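# Slide paper tray side guide snug against stack

## Task

Push the tray's side guide inward until the paper stack sits squarely and flat against the tray wall facing the guide; the guide must end latched in the closest notch, in contact (or almost) with the stack over its whole length without compressing it, and this must hold with the robot released. Pressing very hard on the guide, moving it very quickly, or shoving the stack sideways beyond the tray walls ends the attempt. Finish by releasing and backing the grippers away.

## Robot and tools

Robot: two xArm6 arms with parallel grippers, named left_arm and right_arm. The names are labels, not image sides. left_arm's base sits at (0, +0.276, +0.155) m and right_arm's at (-0.002, -0.279, +0.155) m, both slightly tilted. Mounting plates and the metal frame behind the arms are fixed obstacles and count as part of the nearby arm for "too close" checks.

Scene frame: origin on the table top midway between the arms, +x out over the table, +z up, left_arm on the +y side. All positions are in metres in this frame; orientations are quaternions written w first (qw, qx, qy, qz).

Gripper frame: fingers point along the gripper's +z axis and open and close along its y axis. end_effector_position is the midpoint between the closed finger pads, roughly 2 cm short of the fingertips; closing pushes the tips about 10 mm further out along +z. Reported hand positions can be slightly off, more at long reach.

Row format (used by both motion tools): 16 plain numbers, one list covering both arms: left_arm x, y, z, qw, qx, qy, qz, opening, then right_arm x, y, z, qw, qx, qy, qz, opening. x, y, z and the quaternion are an absolute target pose for that gripper's end_effector_position and orientation in the scene frame, not an offset. Opening runs from -1 (closed) to +1 (fully open, 0.084 m). A target more than 0.6 m from an arm's last reported position along any gripper axis is refused. An arm meant to stay still should get its last reported pose and quaternion repeated exactly; reuse your own commanded quaternion to hold orientation, since the reported one drifts.

execute_actions: argument actions is a list with zero or one entry. Empty list: just returns the current state. Action: {"rows": [[16 numbers], ...], "steps": n}, up to 15 rows and up to 15 steps of 1/30 s each (default 15); one row per step, the last row repeated to fill. Wait: {"steps": n} with n up to 300, counted from the previous result, so your reply time is included. Optional pictures (boolean) turns camera images on or off. Each step the command is clipped to within 70 mm and 16 degrees of the measured pose, so far targets need several calls; after the action the arm continues only to its last clipped pose.

move: target is one 16-number row as above (absolute poses); speed is the path top speed in m/s, 0.002 to 0.5, default 0.25 (turning up to twice that in rad/s). Both grippers follow straight paths that end together, lasting 0.5 to 10 s; longer ones stop short after 10 s. The opening is sent at the start. Paths do not avoid obstacles or the other arm; grippers can lag, stray or overshoot speed, especially with a stretched arm. Faster contact hits harder, and aiming further past a contact pushes harder. The result adds a "move:" line: ending (done, off_target, moving, held, fault) and limits (paced = pose was clipped; held = a check blocked some steps, after which the arm can jump fast), plus each gripper's distance to its target.

wait: seconds from 0 to 10; sends nothing new.
zoom_image: camera (cam_low, cam_left_wrist or cam_right_wrist) and region [x0, y0, x1, y1] in pixels of that 504x504 image, at most 504 by 504, origin top-left.
show_instructions: shows the reference pages. read_manual: licence texts only. finished_scene: scene number (1 or 2); ends and grades the scene irreversibly.

Result lines: the state line gives each gripper's position, quaternion and linear/angular velocities; grip_measured is the actual finger opening on the command scale; joint positions and torques (torques carry offsets and noise); "Hand target" is the pose the controller is driving toward; HELD marks steps where your row was not fully sent; "pose unreachable" means the clearance check altered or blocked an arm's command; MOTOR HOT appears from 65 °C, and at 80 °C an OVER-TEMPERATURE FAULT brakes that arm. A TORQUE FAULT (joint load limits: waist and shoulder 46, elbow and forearm roll 27.6, wrist pitch and roll 18.4 N m) stops the arm, backs the joint off and freezes it for 10 s.

Gripping: command an opening well below grip_measured to squeeze; about 24 N per pad maximum.

For this task: push the guide gently and slowly inward; avoid hard pressing, fast sliding, shoving the stack beyond the walls, knocking anything off the table, and collisions between the arms. Check that the guide rests in a notch on its own, then open the gripper and withdraw before finishing. Loose objects may occasionally be nudged by outside disturbances.

Each tool is called after "Emit:" in YAML: its name, and indented under it one key for each argument.

## Session

Emit:
execute_actions:
  actions: []

Emit:
show_instructions:

Scene clock: 0.00 s of 4100.00 s.
left_arm: end_effector_position=(+0.6273, +0.7020, +0.1490) grip_measured=+1.00 end_effector_quat_wxyz=(-0.001, +0.810, -0.587, +0.003) end_effector_velocity=(-0.000, +0.000, +0.000) end_effector_angular_velocity=(-0.000, -0.000, +0.001) | right_arm: end_effector_position=(+0.7426, -0.6866, +0.2452) grip_measured=+1.00 end_effector_quat_wxyz=(+0.559, +0.598, +0.524, +0.235) end_effector_velocity=(-0.000, -0.001, +0.001) end_effector_angular_velocity=(-0.001, -0.001, -0.000)
Joint positions: left_arm=[ 0.342  0.777 -2.123  0.545  1.16   1.464  0.084] | right_arm=[-0.449  0.488 -1.59  -2.858  0.555  0.556  0.084]
Joint velocities: left_arm=[ 0.001 -0.    -0.    -0.    -0.    -0.     0.   ] | right_arm=[-0.    -0.001 -0.    -0.001  0.     0.     0.   ]
Joint torques (N m, as the arm reports them, + toward a larger angle): no reading
Motor temperatures (°C, as the motors report them): left_arm=[32 33 33 31 35 31] | right_arm=[33 31 33 28 33 34]
Hand target (left_arm): +0.627, +0.702, +0.149; -0.001, +0.810, -0.587, +0.003
Hand target (right_arm): +0.743, -0.687, +0.245; +0.559, +0.598, +0.524, +0.235

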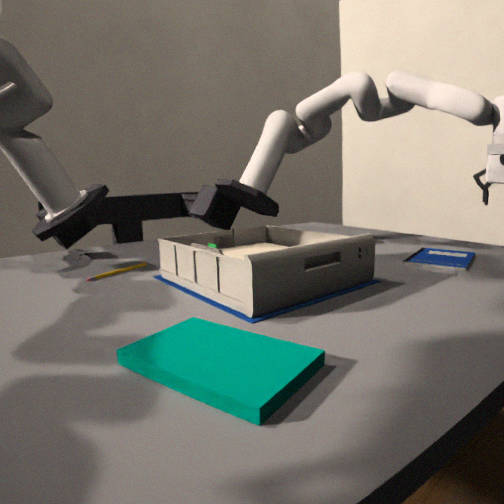

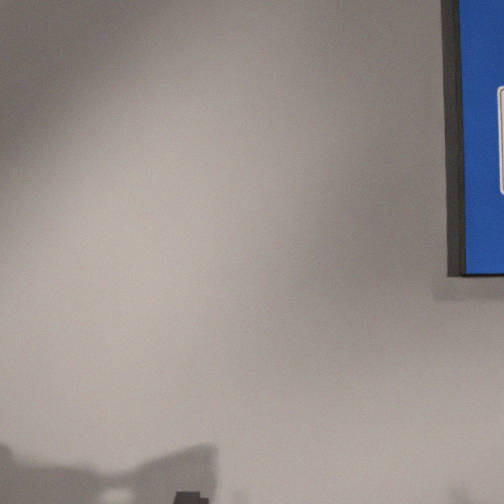

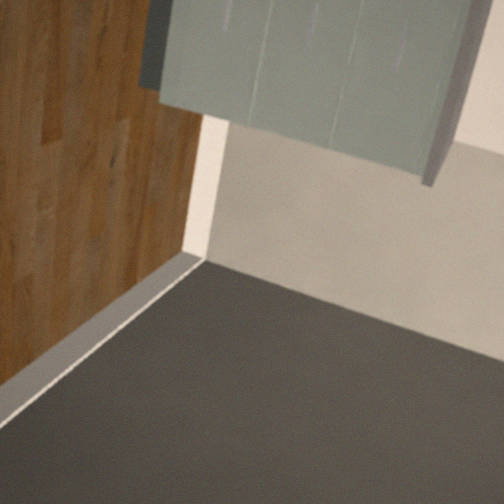

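Reference images for this scene: manual page 1, manual page 2, manual page 3, manual page 4, manual page 5, manual page 6.

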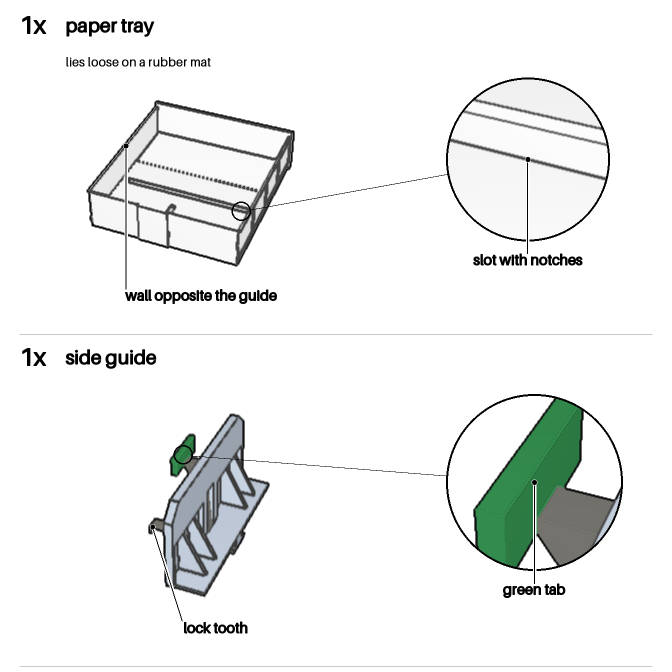

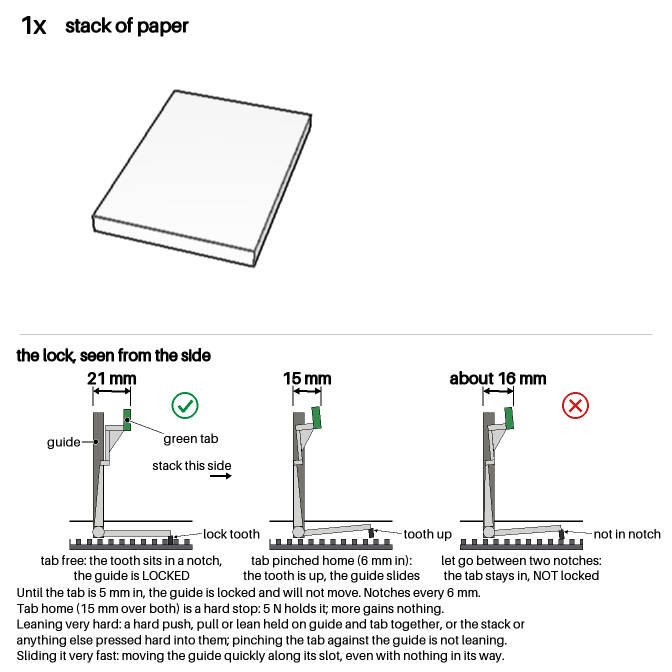

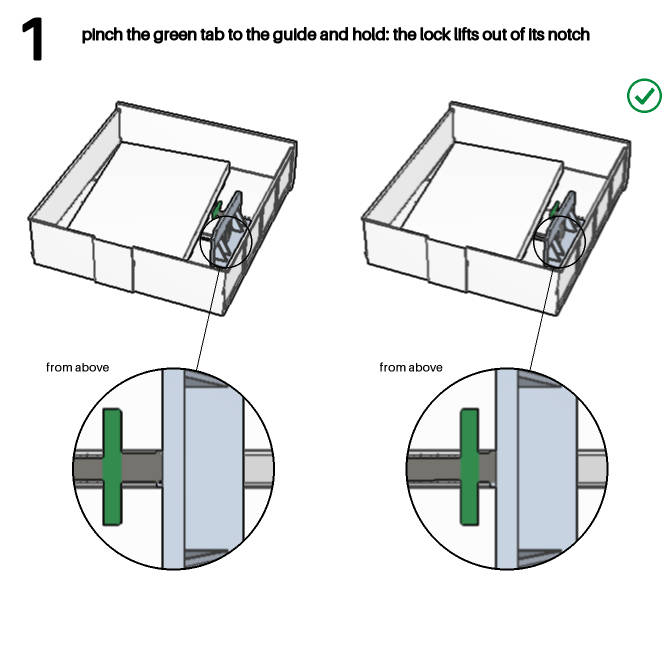

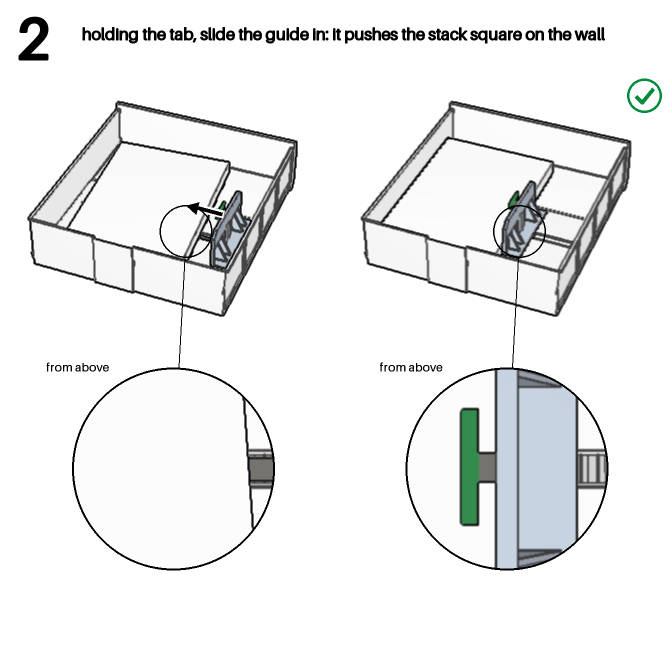

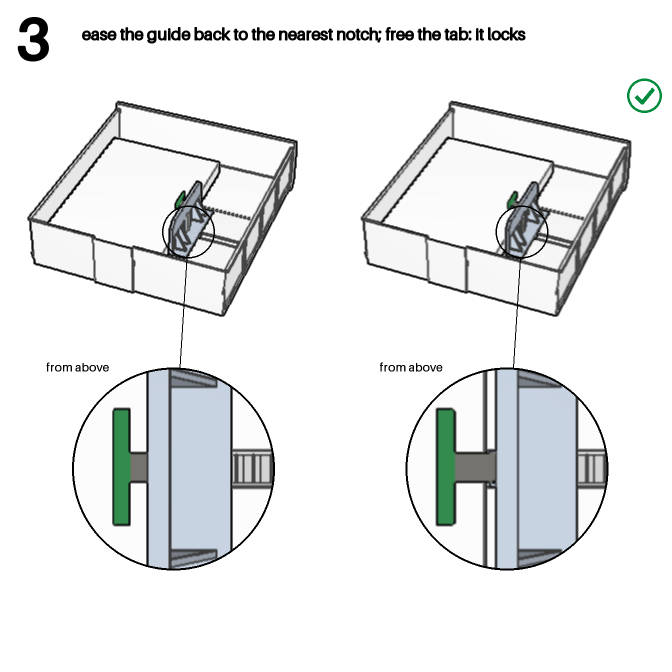

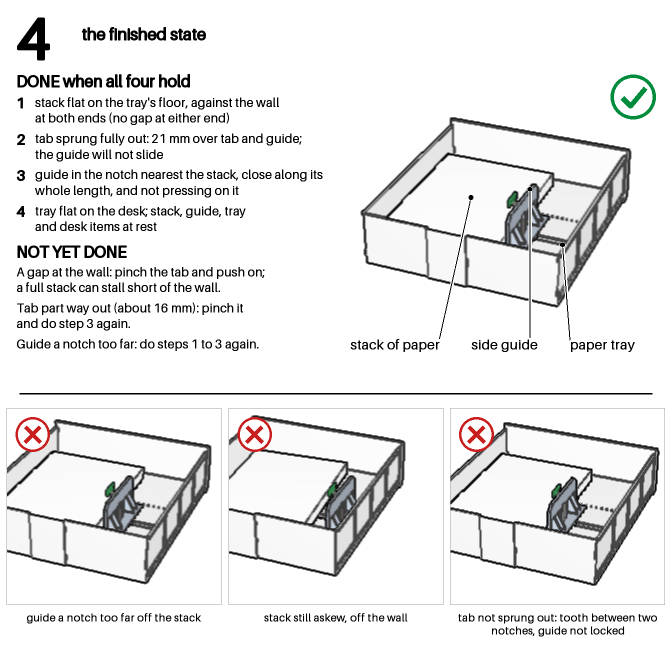

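Emit:
move:
  target: [0.6273,0.702,0.149,0,0.81,-0.587,0,1,0.42,-0.10,0.36,0,1,0,0,0.3]

Scene clock: 6.10 s of 4100.00 s.
left_arm: end_effector_position=(+0.6273, +0.7020, +0.1490) grip_measured=+1.00 end_effector_quat_wxyz=(-0.000, +0.810, -0.587, -0.000) end_effector_velocity=(+0.001, -0.002, -0.001) end_effector_angular_velocity=(-0.000, +0.002, -0.004) | right_arm: end_effector_position=(+0.4187, -0.1006, +0.3597) grip_measured=+0.29 end_effector_quat_wxyz=(-0.001, +1.000, +0.001, +0.000) end_effector_velocity=(-0.001, +0.002, +0.000) end_effector_angular_velocity=(+0.003, +0.001, -0.003)
Joint positions: left_arm=[ 0.34   0.785 -2.137  0.547  1.172  1.464  0.084] | right_arm=[ 0.689  0.409 -1.335 -0.457  1.295  0.996  0.056]
Joint velocities: left_arm=[-0.003  0.002  0.001  0.001  0.001  0.001 -0.   ] | right_arm=[ 0.003  0.001  0.001  0.003 -0.003  0.005 -0.   ]
Joint torques (N m, as the arm reports them, + toward a larger angle): left_arm=[-18.79 -30.95 -12.42  -0.31  -1.53  -0.04] | right_arm=[  8.99 -22.42 -15.57  -0.8   -0.49   0.27]
Motor temperatures (°C, as the motors report them): left_arm=[32 33 33 31 35 31] | right_arm=[33 31 34 28 33 34]
Hand target (left_arm): +0.627, +0.702, +0.149; -0.000, +0.810, -0.587, -0.000
Hand target (right_arm): +0.419, -0.100, +0.360; -0.001, +1.000, +0.001, +0.000
Off the commanded pose (left_arm): 0.000 m, 0 deg.
Off the commanded pose (right_arm): 0.001 m, 0 deg.
move: done

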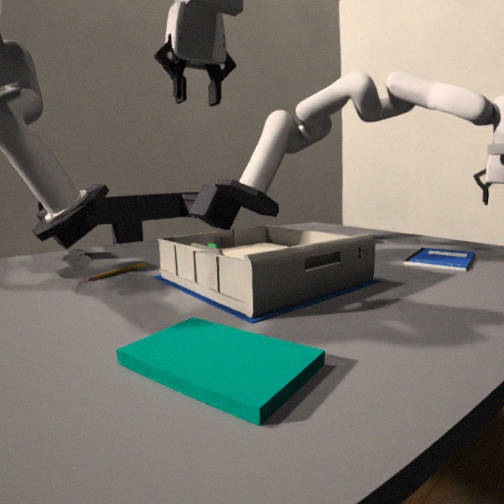

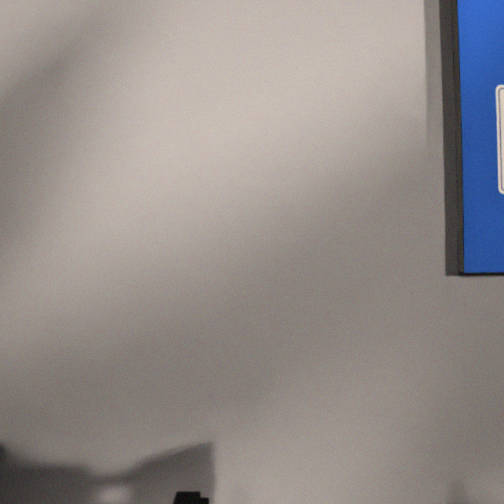

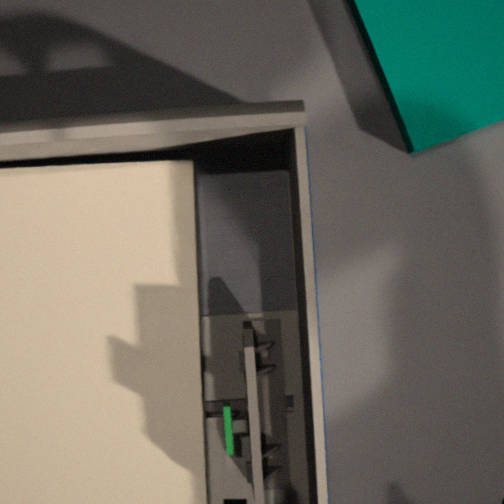

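Emit:
move:
  target: [0.6273,0.702,0.149,0,0.81,-0.587,0,1,0.382,-0.063,0.135,0,0.9994,0.035,0,0.1]

Scene clock: 11.23 s of 4100.00 s.
left_arm: end_effector_position=(+0.6273, +0.7020, +0.1490) grip_measured=+1.00 end_effector_quat_wxyz=(+0.000, +0.810, -0.587, -0.000) end_effector_velocity=(-0.000, -0.000, -0.000) end_effector_angular_velocity=(+0.001, +0.002, -0.000) | right_arm: end_effector_position=(+0.3826, -0.0629, +0.1354) grip_measured=+0.09 end_effector_quat_wxyz=(-0.000, +0.999, +0.035, +0.000) end_effector_velocity=(-0.001, -0.000, -0.004) end_effector_angular_velocity=(-0.004, +0.002, +0.002)
Joint positions: left_arm=[ 0.34   0.785 -2.137  0.547  1.172  1.464  0.084] | right_arm=[ 0.534  0.721 -1.094 -0.724  0.783  1.19   0.048]
Joint velocities: left_arm=[-0.     0.001 -0.001  0.001  0.002 -0.     0.   ] | right_arm=[-0.002  0.008 -0.001 -0.005 -0.002  0.003 -0.   ]
Joint torques (N m, as the arm reports them, + toward a larger angle): left_arm=[-18.54 -30.95 -12.43  -0.39  -1.59  -0.05] | right_arm=[  9.61 -26.69 -12.05  -0.86  -0.44   0.26]
Motor temperatures (°C, as the motors report them): left_arm=[32 33 34 31 35 31] | right_arm=[33 31 34 28 33 34]
Hand target (left_arm): +0.627, +0.702, +0.149; -0.000, +0.810, -0.587, -0.000
Hand target (right_arm): +0.382, -0.063, +0.135; +0.000, +0.999, +0.035, -0.000
Off the commanded pose (left_arm): 0.000 m, 0 deg.
Off the commanded pose (right_arm): 0.001 m, 0 deg.
After step 90, 0.60 s passed at rest.
move: done

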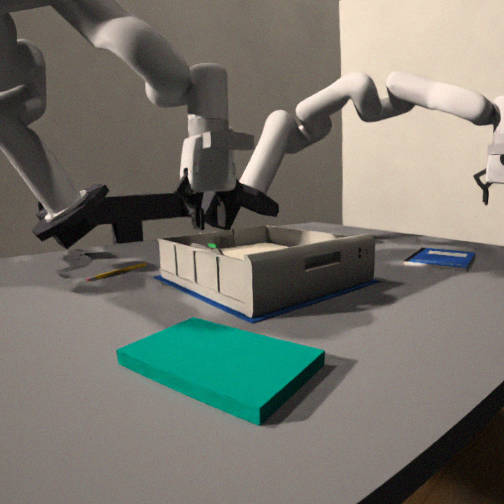

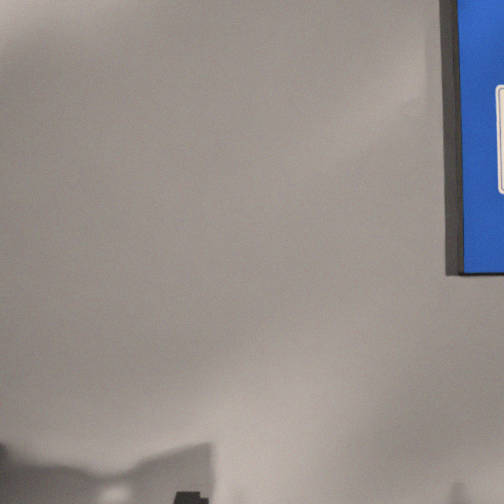

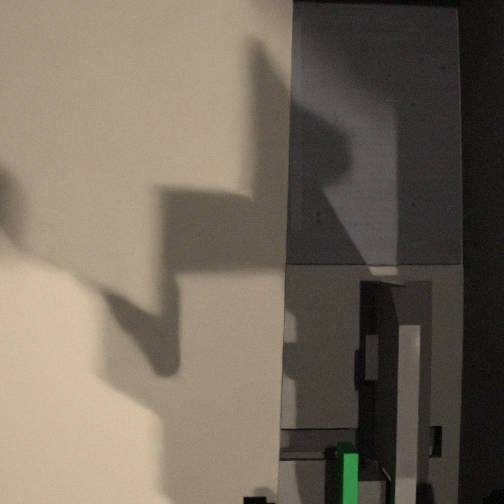

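Emit:
move:
  target: [0.6273,0.702,0.149,0,0.81,-0.587,0,1,0.382,-0.063,0.082,0,0.9994,0.035,0,0.1]
  speed: 0.05

Emit:
move:
  target: [0.6273,0.702,0.149,0,0.81,-0.587,0,1,0.382,-0.066,0.082,0,0.9994,0.035,0,-0.75]
  speed: 0.01

Scene clock: 15.13 s of 4100.00 s.
left_arm: end_effector_position=(+0.6273, +0.7020, +0.1490) grip_measured=+1.00 end_effector_quat_wxyz=(+0.000, +0.810, -0.587, -0.000) end_effector_velocity=(+0.000, +0.001, +0.001) end_effector_angular_velocity=(+0.002, -0.002, +0.000) | right_arm: end_effector_position=(+0.3822, -0.0629, +0.0823) grip_measured=+0.09 end_effector_quat_wxyz=(-0.000, +0.999, +0.035, +0.000) end_effector_velocity=(+0.000, -0.000, -0.002) end_effector_angular_velocity=(+0.000, -0.001, -0.001)
Joint positions: left_arm=[ 0.34   0.785 -2.137  0.547  1.172  1.464  0.084] | right_arm=[ 0.466  0.836 -1.118 -0.841  0.703  1.261  0.048]
Joint velocities: left_arm=[ 0.    -0.001 -0.     0.001 -0.001  0.    -0.   ] | right_arm=[-0.003  0.004 -0.002 -0.006 -0.003  0.004 -0.   ]
Joint torques (N m, as the arm reports them, + toward a larger angle): left_arm=[-18.48 -30.98 -12.52  -0.42  -1.56  -0.04] | right_arm=[  9.48 -27.66 -10.92  -0.55  -0.85   0.32]
Motor temperatures (°C, as the motors report them): left_arm=[32 33 34 31 35 31] | right_arm=[33 31 34 28 33 34]
Hand target (left_arm): +0.627, +0.702, +0.149; -0.000, +0.810, -0.587, +0.000
Hand target (right_arm): +0.382, -0.063, +0.082; +0.000, +0.999, +0.035, +0.000
Off the commanded pose (left_arm): 0.000 m, 0 deg.
Off the commanded pose (right_arm): 0.000 m, 0 deg.
move: done

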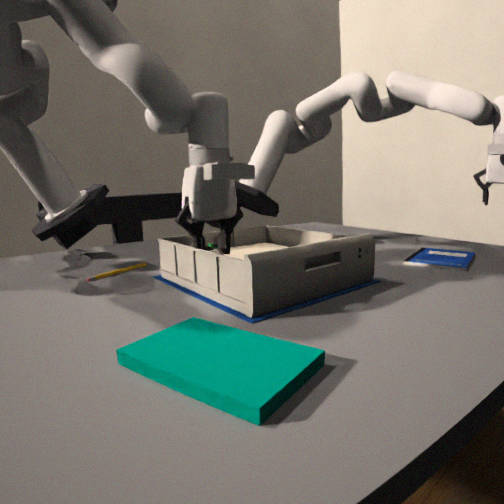

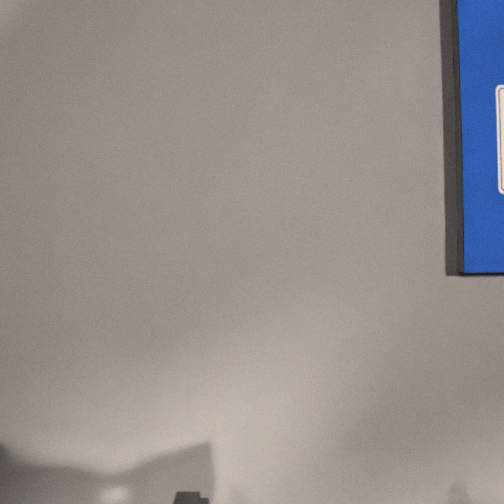

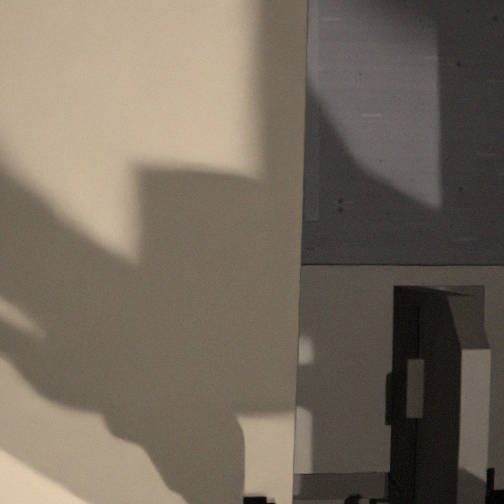

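Scene clock: 15.83 s of 4100.00 s.
left_arm: end_effector_position=(+0.6273, +0.7020, +0.1490) grip_measured=+1.00 end_effector_quat_wxyz=(+0.000, +0.810, -0.587, -0.000) end_effector_velocity=(-0.000, +0.001, +0.000) end_effector_angular_velocity=(+0.000, -0.001, +0.002) | right_arm: end_effector_position=(+0.3824, -0.0683, +0.0822) grip_measured=-0.54 end_effector_quat_wxyz=(+0.005, +0.999, +0.034, -0.000) end_effector_velocity=(+0.000, -0.000, -0.001) end_effector_angular_velocity=(+0.001, -0.001, +0.001)
Joint positions: left_arm=[ 0.34   0.785 -2.137  0.547  1.172  1.464  0.084] | right_arm=[ 0.461  0.828 -1.111 -0.846  0.712  1.261  0.02 ]
Joint velocities: left_arm=[ 0.001 -0.001 -0.    -0.001 -0.001 -0.    -0.   ] | right_arm=[-0.001  0.     0.001 -0.003 -0.003  0.     0.   ]
Joint torques (N m, as the arm reports them, + toward a larger angle): left_arm=[-18.77 -31.01 -12.35  -0.41  -1.57   0.02] | right_arm=[ 12.19  -7.25 -10.96  -0.55  -8.07   0.18]
Motor temperatures (°C, as the motors report them): left_arm=[32 33 34 31 35 31] | right_arm=[33 31 34 28 33 34]
Hand target (left_arm): +0.627, +0.702, +0.149; -0.000, +0.810, -0.587, -0.000
Hand target (right_arm): +0.382, -0.066, +0.082; +0.000, +0.999, +0.035, -0.000
Off the commanded pose (left_arm): 0.000 m, 0 deg.
Off the commanded pose (right_arm): 0.002 m, 1 deg.
move: done

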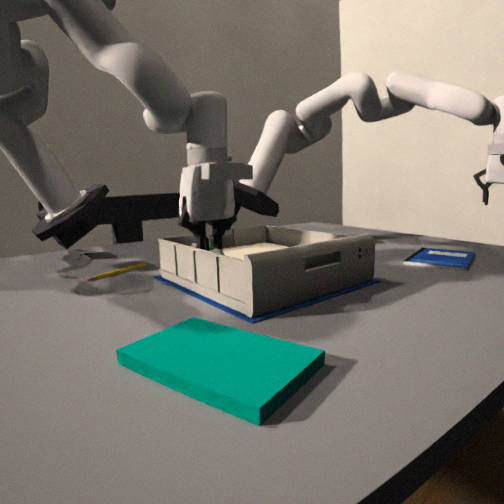

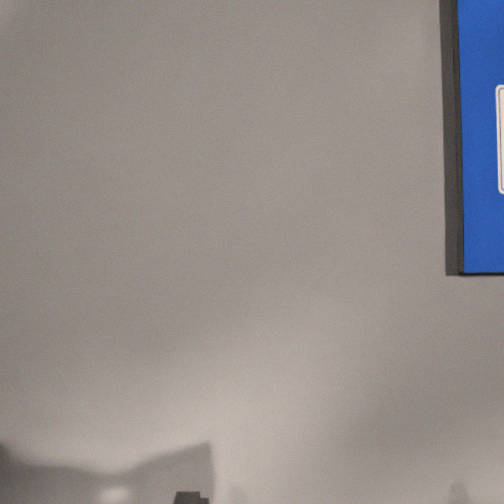

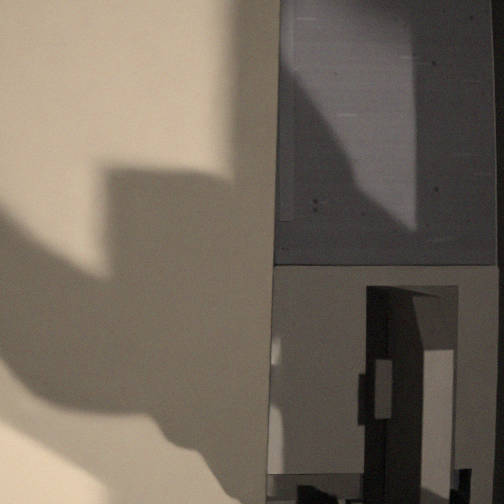

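Emit:
move:
  target: [0.6273,0.702,0.149,0,0.81,-0.587,0,1,0.382,-0.069,0.087,0,0.9994,0.035,0,-0.75]
  speed: 0.01

Scene clock: 19.20 s of 4100.00 s.
left_arm: end_effector_position=(+0.6273, +0.7020, +0.1490) grip_measured=+1.00 end_effector_quat_wxyz=(+0.000, +0.810, -0.587, -0.000) end_effector_velocity=(+0.001, -0.001, +0.001) end_effector_angular_velocity=(+0.001, -0.002, -0.002) | right_arm: end_effector_position=(+0.3812, -0.0692, +0.0865) grip_measured=-0.66 end_effector_quat_wxyz=(+0.001, +0.999, +0.036, -0.001) end_effector_velocity=(+0.001, -0.000, +0.001) end_effector_angular_velocity=(+0.001, -0.002, -0.002)
Joint positions: left_arm=[ 0.34   0.785 -2.137  0.547  1.172  1.464  0.084] | right_arm=[ 0.462  0.811 -1.097 -0.839  0.706  1.254  0.015]
Joint velocities: left_arm=[-0.002 -0.    -0.     0.001 -0.    -0.    -0.   ] | right_arm=[-0.001 -0.002 -0.001 -0.     0.     0.    -0.   ]
Joint torques (N m, as the arm reports them, + toward a larger angle): left_arm=[-18.71 -30.86 -12.54  -0.39  -1.55  -0.01] | right_arm=[ 12.74 -35.24 -16.04  -0.88  -2.02  -0.12]
Motor temperatures (°C, as the motors report them): left_arm=[32 33 34 31 35 31] | right_arm=[33 31 34 28 33 34]
Hand target (left_arm): +0.627, +0.702, +0.149; -0.000, +0.810, -0.587, -0.000
Hand target (right_arm): +0.382, -0.069, +0.087; +0.000, +0.999, +0.035, +0.000
Off the commanded pose (left_arm): 0.000 m, 0 deg.
Off the commanded pose (right_arm): 0.001 m, 0 deg.
move: done

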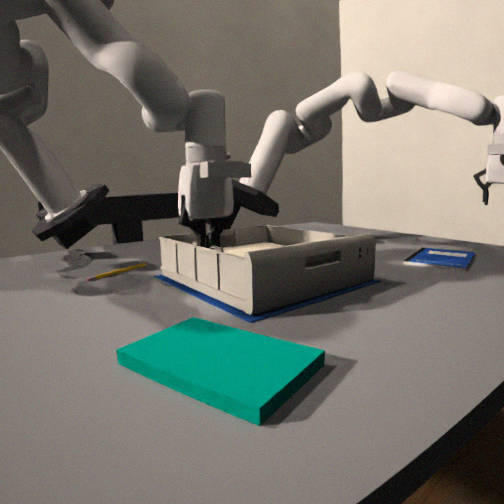

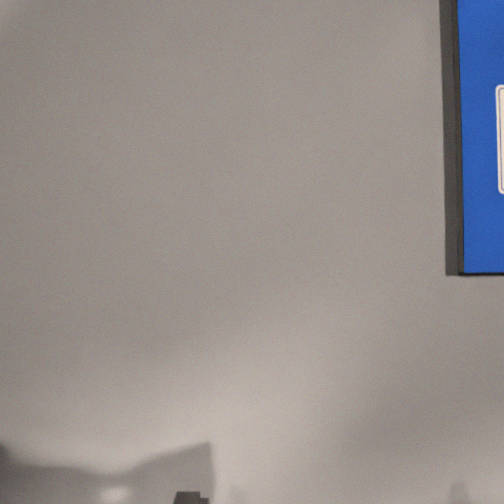

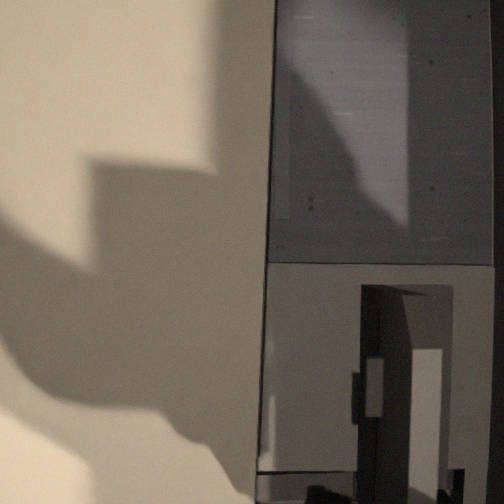

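Emit:
move:
  target: [0.6273,0.702,0.149,0,0.81,-0.587,0,1,0.381,-0.052,0.0845,0,0.9994,0.035,0,-0.75]
  speed: 0.01

Emit:
move:
  target: [0.6273,0.702,0.149,0,0.81,-0.587,0,1,0.380,-0.040,0.0845,0,0.9994,0.035,0,-0.75]
  speed: 0.007

Scene clock: 25.13 s of 4100.00 s.
left_arm: end_effector_position=(+0.6273, +0.7020, +0.1490) grip_measured=+1.00 end_effector_quat_wxyz=(-0.000, +0.810, -0.587, +0.000) end_effector_velocity=(-0.000, +0.001, +0.000) end_effector_angular_velocity=(+0.001, -0.000, +0.002) | right_arm: end_effector_position=(+0.3810, -0.0521, +0.0846) grip_measured=-0.66 end_effector_quat_wxyz=(-0.000, +0.999, +0.035, +0.000) end_effector_velocity=(-0.000, +0.002, -0.001) end_effector_angular_velocity=(-0.000, +0.000, -0.000)
Joint positions: left_arm=[ 0.34   0.785 -2.137  0.547  1.172  1.464  0.084] | right_arm=[ 0.488  0.855 -1.144 -0.819  0.712  1.26   0.015]
Joint velocities: left_arm=[ 0.001 -0.001  0.     0.    -0.001 -0.001  0.   ] | right_arm=[ 0.002  0.005 -0.006  0.002  0.001  0.     0.   ]
Joint torques (N m, as the arm reports them, + toward a larger angle): left_arm=[-18.59 -30.88 -12.44  -0.26  -1.54   0.  ] | right_arm=[ 12.6  -36.33 -16.    -0.78  -1.81   0.07]
Motor temperatures (°C, as the motors report them): left_arm=[32 33 34 31 35 31] | right_arm=[33 31 34 28 33 34]
Hand target (left_arm): +0.627, +0.702, +0.149; +0.000, +0.810, -0.587, +0.000
Hand target (right_arm): +0.381, -0.052, +0.085; -0.000, +0.999, +0.035, -0.000
Off the commanded pose (left_arm): 0.000 m, 0 deg.
Off the commanded pose (right_arm): 0.000 m, 0 deg.
After step 90, 1.00 s passed at rest.
move: done

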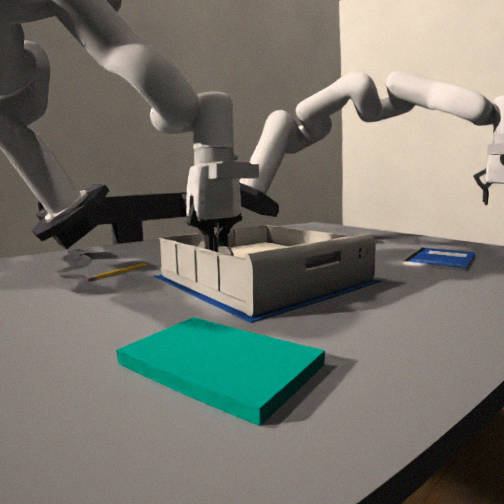

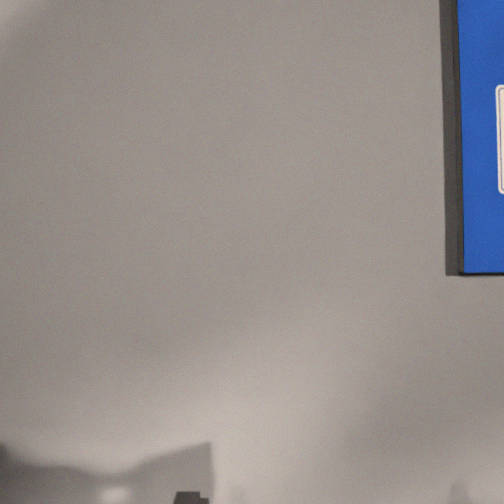

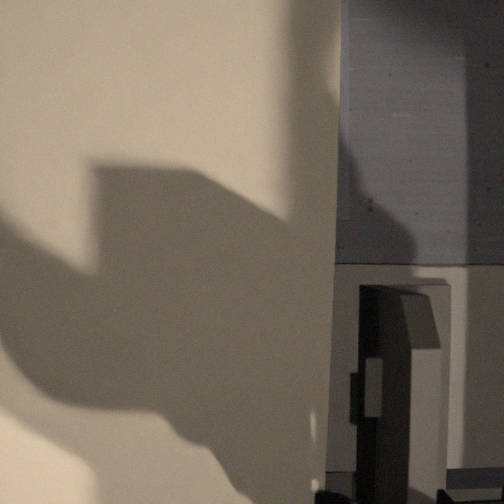

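Scene clock: 27.10 s of 4100.00 s.
left_arm: end_effector_position=(+0.6273, +0.7020, +0.1490) grip_measured=+1.00 end_effector_quat_wxyz=(+0.000, +0.810, -0.587, -0.000) end_effector_velocity=(-0.000, +0.001, +0.001) end_effector_angular_velocity=(+0.001, -0.000, +0.001) | right_arm: end_effector_position=(+0.3801, -0.0404, +0.0845) grip_measured=-0.66 end_effector_quat_wxyz=(+0.000, +0.999, +0.035, -0.000) end_effector_velocity=(+0.000, +0.003, +0.001) end_effector_angular_velocity=(+0.004, -0.003, +0.001)
Joint positions: left_arm=[ 0.34   0.785 -2.137  0.547  1.172  1.464  0.084] | right_arm=[ 0.508  0.883 -1.176 -0.8    0.72   1.262  0.015]
Joint velocities: left_arm=[ 0.    -0.002 -0.001  0.001  0.001 -0.    -0.   ] | right_arm=[ 0.004  0.003 -0.005  0.002 -0.003 -0.    -0.   ]
Joint torques (N m, as the arm reports them, + toward a larger angle): left_arm=[-18.53 -30.84 -12.53  -0.36  -1.54   0.01] | right_arm=[ 13.9  -34.06 -14.68  -0.64  -2.58   0.12]
Motor temperatures (°C, as the motors report them): left_arm=[32 33 34 31 35 31] | right_arm=[33 31 34 28 33 34]
Hand target (left_arm): +0.627, +0.702, +0.149; -0.000, +0.810, -0.587, -0.000
Hand target (right_arm): +0.380, -0.040, +0.085; -0.000, +0.999, +0.035, -0.000
Off the commanded pose (left_arm): 0.000 m, 0 deg.
Off the commanded pose (right_arm): 0.000 m, 0 deg.
move: done

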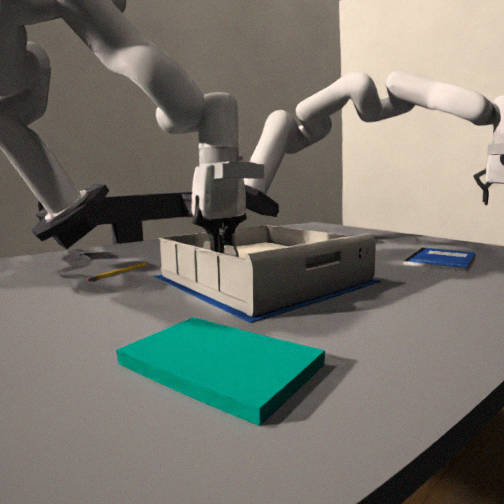

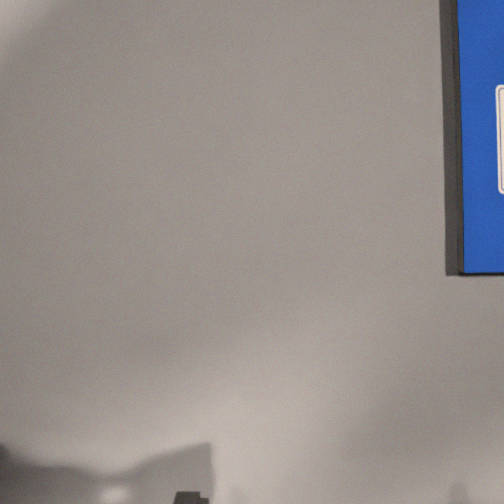

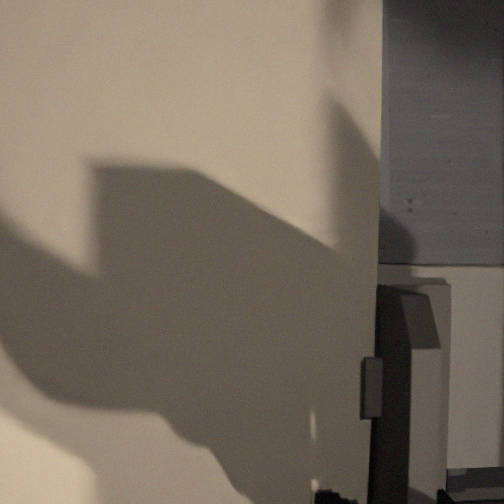

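Emit:
move:
  target: [0.6273,0.702,0.149,0,0.81,-0.587,0,1,0.3795,-0.032,0.0835,0,0.9994,0.035,0,-0.75]
  speed: 0.006

Emit:
move:
  target: [0.6273,0.702,0.149,0,0.81,-0.587,0,1,0.379,-0.026,0.0835,0,0.9994,0.035,0,-0.75]
  speed: 0.006

Scene clock: 32.10 s of 4100.00 s.
left_arm: end_effector_position=(+0.6273, +0.7020, +0.1490) grip_measured=+1.00 end_effector_quat_wxyz=(+0.000, +0.810, -0.587, -0.000) end_effector_velocity=(+0.001, -0.001, +0.001) end_effector_angular_velocity=(-0.002, -0.002, +0.000) | right_arm: end_effector_position=(+0.3794, -0.0321, +0.0835) grip_measured=-0.66 end_effector_quat_wxyz=(+0.000, +0.999, +0.035, -0.000) end_effector_velocity=(+0.001, +0.001, +0.000) end_effector_angular_velocity=(+0.001, -0.001, -0.002)
Joint positions: left_arm=[ 0.34   0.785 -2.137  0.547  1.172  1.464  0.084] | right_arm=[ 0.521  0.904 -1.199 -0.79   0.724  1.263  0.015]
Joint velocities: left_arm=[-0.002 -0.001 -0.    -0.003  0.     0.    -0.   ] | right_arm=[ 0.     0.002 -0.005  0.001  0.001  0.     0.   ]
Joint torques (N m, as the arm reports them, + toward a larger angle): left_arm=[-18.74 -31.01 -12.44  -0.32  -1.63  -0.04] | right_arm=[ 13.64 -34.14 -14.72  -0.45  -2.31   0.36]
Motor temperatures (°C, as the motors report them): left_arm=[32 33 34 31 35 31] | right_arm=[33 31 34 28 33 34]
Hand target (left_arm): +0.627, +0.702, +0.149; -0.000, +0.810, -0.587, +0.000
Hand target (right_arm): +0.379, -0.032, +0.084; -0.000, +0.999, +0.035, -0.000
Off the commanded pose (left_arm): 0.000 m, 0 deg.
Off the commanded pose (right_arm): 0.000 m, 0 deg.
After step 90, 0.43 s passed at rest.
move: done

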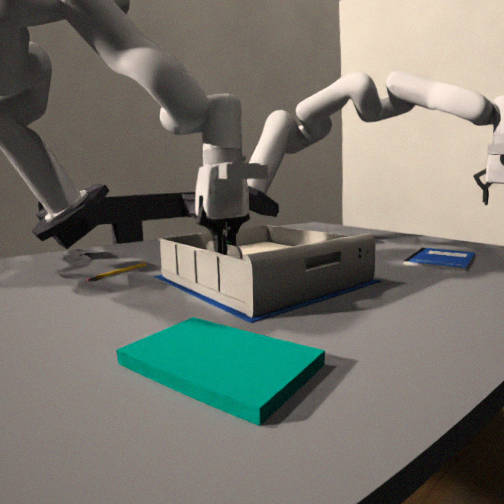

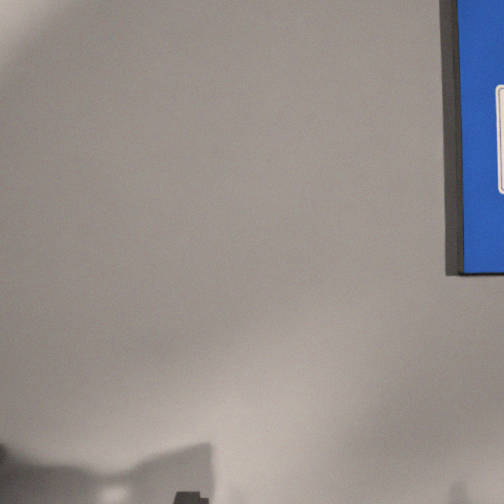

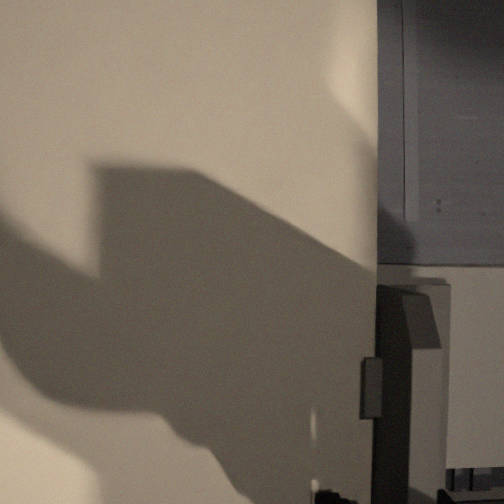

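Scene clock: 33.33 s of 4100.00 s.
left_arm: end_effector_position=(+0.6273, +0.7020, +0.1490) grip_measured=+1.00 end_effector_quat_wxyz=(-0.000, +0.810, -0.587, +0.000) end_effector_velocity=(-0.000, +0.001, +0.000) end_effector_angular_velocity=(+0.001, -0.001, -0.000) | right_arm: end_effector_position=(+0.3790, -0.0261, +0.0835) grip_measured=-0.66 end_effector_quat_wxyz=(-0.000, +0.999, +0.035, +0.000) end_effector_velocity=(+0.000, +0.001, +0.000) end_effector_angular_velocity=(-0.001, -0.000, +0.000)
Joint positions: left_arm=[ 0.34   0.785 -2.137  0.547  1.172  1.464  0.084] | right_arm=[ 0.531  0.918 -1.216 -0.78   0.728  1.263  0.015]
Joint velocities: left_arm=[ 0.001 -0.001  0.     0.    -0.001  0.001 -0.   ] | right_arm=[ 0.002  0.002 -0.004  0.002  0.003 -0.     0.   ]
Joint torques (N m, as the arm reports them, + toward a larger angle): left_arm=[-18.94 -30.86 -12.49  -0.4   -1.59   0.04] | right_arm=[ 14.34 -34.57 -14.65  -0.62  -2.37   0.12]
Motor temperatures (°C, as the motors report them): left_arm=[32 33 34 31 35 31] | right_arm=[33 31 34 28 33 34]
Hand target (left_arm): +0.627, +0.702, +0.149; +0.000, +0.810, -0.587, +0.000
Hand target (right_arm): +0.379, -0.026, +0.084; -0.000, +0.999, +0.035, -0.000
Off the commanded pose (left_arm): 0.000 m, 0 deg.
Off the commanded pose (right_arm): 0.000 m, 0 deg.
move: done

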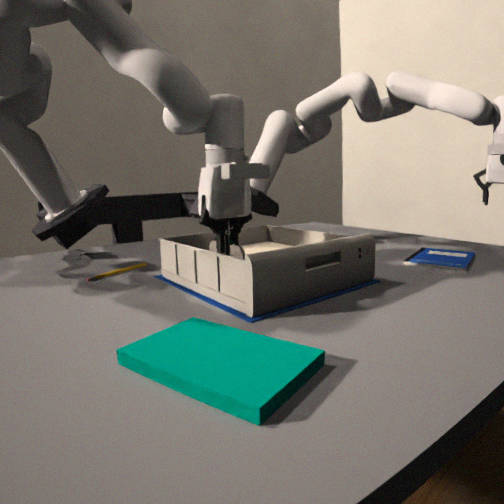

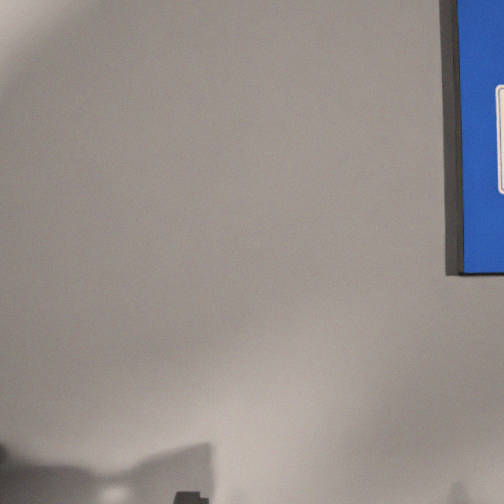

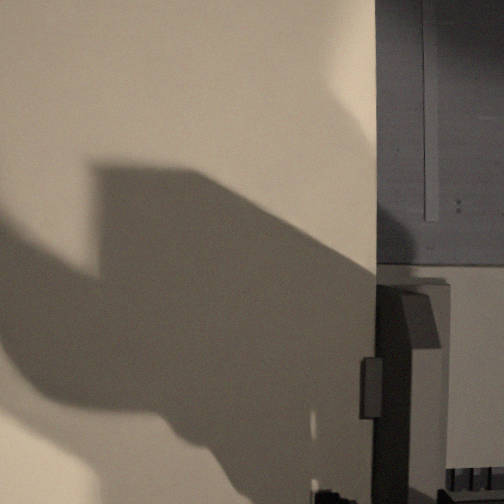

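Emit:
move:
  target: [0.6273,0.702,0.149,0,0.81,-0.587,0,1,0.3776,-0.006,0.0835,0,0.9994,0.035,0,-0.75]
  speed: 0.007

Emit:
move:
  target: [0.6273,0.702,0.149,0,0.81,-0.587,0,1,0.3769,0.004,0.0835,0,0.9994,0.035,0,-0.75]
  speed: 0.005

Scene clock: 40.70 s of 4100.00 s.
left_arm: end_effector_position=(+0.6273, +0.7020, +0.1490) grip_measured=+1.00 end_effector_quat_wxyz=(+0.000, +0.810, -0.587, -0.000) end_effector_velocity=(-0.000, +0.001, +0.001) end_effector_angular_velocity=(+0.004, +0.000, -0.001) | right_arm: end_effector_position=(+0.3764, -0.0099, +0.0822) grip_measured=-0.25 end_effector_quat_wxyz=(+0.008, +0.999, +0.035, -0.002) end_effector_velocity=(+0.000, +0.001, +0.000) end_effector_angular_velocity=(+0.002, -0.001, -0.000)
Joint positions: left_arm=[ 0.34   0.785 -2.137  0.547  1.172  1.464  0.084] | right_arm=[ 0.564  0.966 -1.276 -0.747  0.759  1.261  0.033]
Joint velocities: left_arm=[-0.    -0.001 -0.     0.004  0.001  0.     0.   ] | right_arm=[ 0.     0.    -0.001  0.001 -0.002  0.     0.   ]
Joint torques (N m, as the arm reports them, + toward a larger angle): left_arm=[-18.75 -30.92 -12.46  -0.47  -1.61   0.01] | right_arm=[ 17.65 -16.16 -14.14   0.05  -9.31  -0.02]
Motor temperatures (°C, as the motors report them): left_arm=[32 33 34 31 35 31] | right_arm=[33 31 34 28 33 34]
Hand target (left_arm): +0.627, +0.702, +0.149; -0.000, +0.810, -0.587, +0.000
Hand target (right_arm): +0.378, -0.006, +0.084; +0.000, +0.999, +0.035, -0.000
Off the commanded pose (left_arm): 0.000 m, 0 deg.
Off the commanded pose (right_arm): 0.004 m, 1 deg.
After step 90, 1.03 s passed at rest.
move: off_target (right_arm)

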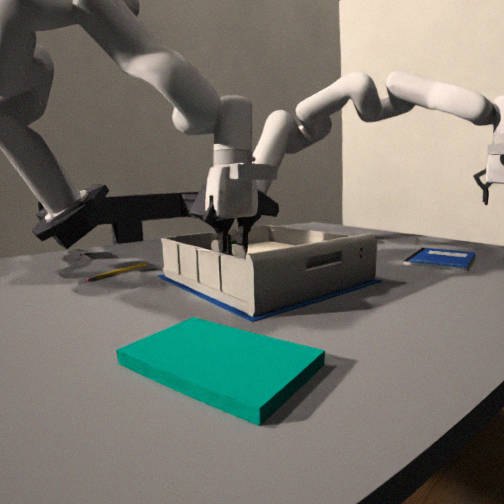

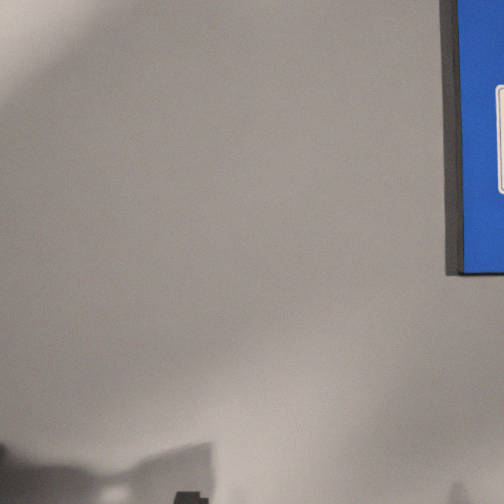

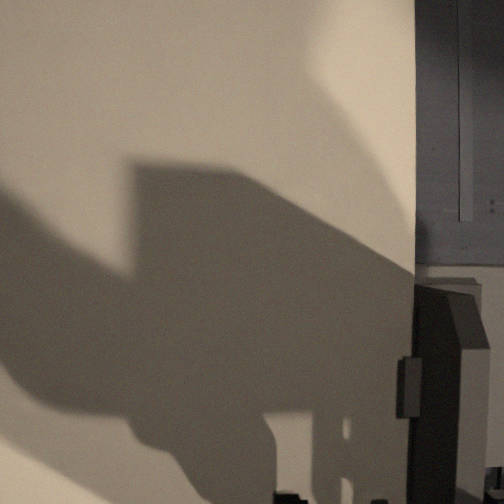

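Scene clock: 43.80 s of 4100.00 s.
left_arm: end_effector_position=(+0.6273, +0.7020, +0.1490) grip_measured=+1.00 end_effector_quat_wxyz=(-0.000, +0.810, -0.587, +0.000) end_effector_velocity=(+0.000, +0.000, -0.000) end_effector_angular_velocity=(-0.000, -0.000, +0.001) | right_arm: end_effector_position=(+0.3752, -0.0009, +0.0816) grip_measured=-0.03 end_effector_quat_wxyz=(+0.009, +0.999, +0.035, -0.003) end_effector_velocity=(+0.000, -0.000, +0.000) end_effector_angular_velocity=(-0.001, -0.000, +0.000)
Joint positions: left_arm=[ 0.34   0.785 -2.137  0.547  1.172  1.464  0.084] | right_arm=[ 0.579  0.991 -1.306 -0.731  0.77   1.26   0.043]
Joint velocities: left_arm=[ 0.001  0.001 -0.001 -0.001 -0.     0.     0.   ] | right_arm=[ 0.    -0.001  0.    -0.001  0.001 -0.     0.   ]
Joint torques (N m, as the arm reports them, + toward a larger angle): left_arm=[-18.7  -30.86 -12.41  -0.25  -1.59   0.01] | right_arm=[ 19.08 -22.43 -17.66   0.2  -10.19  -0.22]
Motor temperatures (°C, as the motors report them): left_arm=[32 33 34 31 35 31] | right_arm=[33 31 34 28 34 34]
Hand target (left_arm): +0.627, +0.702, +0.149; -0.000, +0.810, -0.587, +0.000
Hand target (right_arm): +0.377, +0.004, +0.084; +0.000, +0.999, +0.035, -0.000
Off the commanded pose (left_arm): 0.000 m, 0 deg.
Off the commanded pose (right_arm): 0.006 m, 1 deg.
move: off_target (right_arm)

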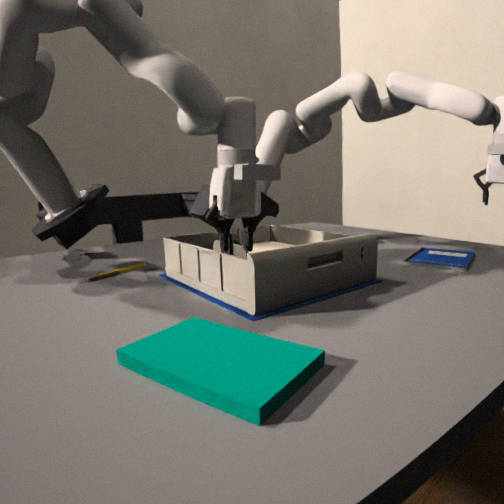

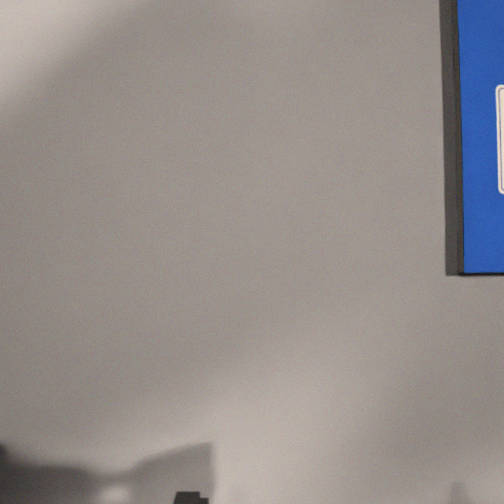

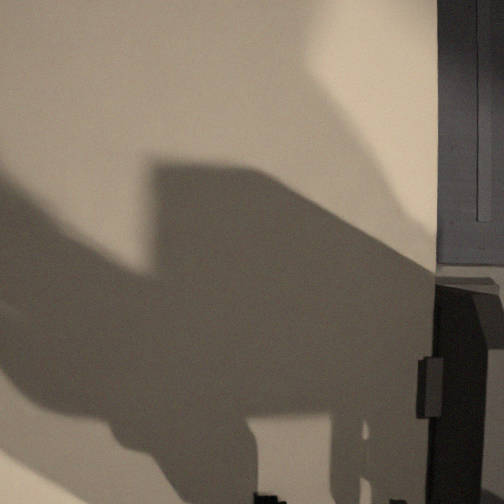

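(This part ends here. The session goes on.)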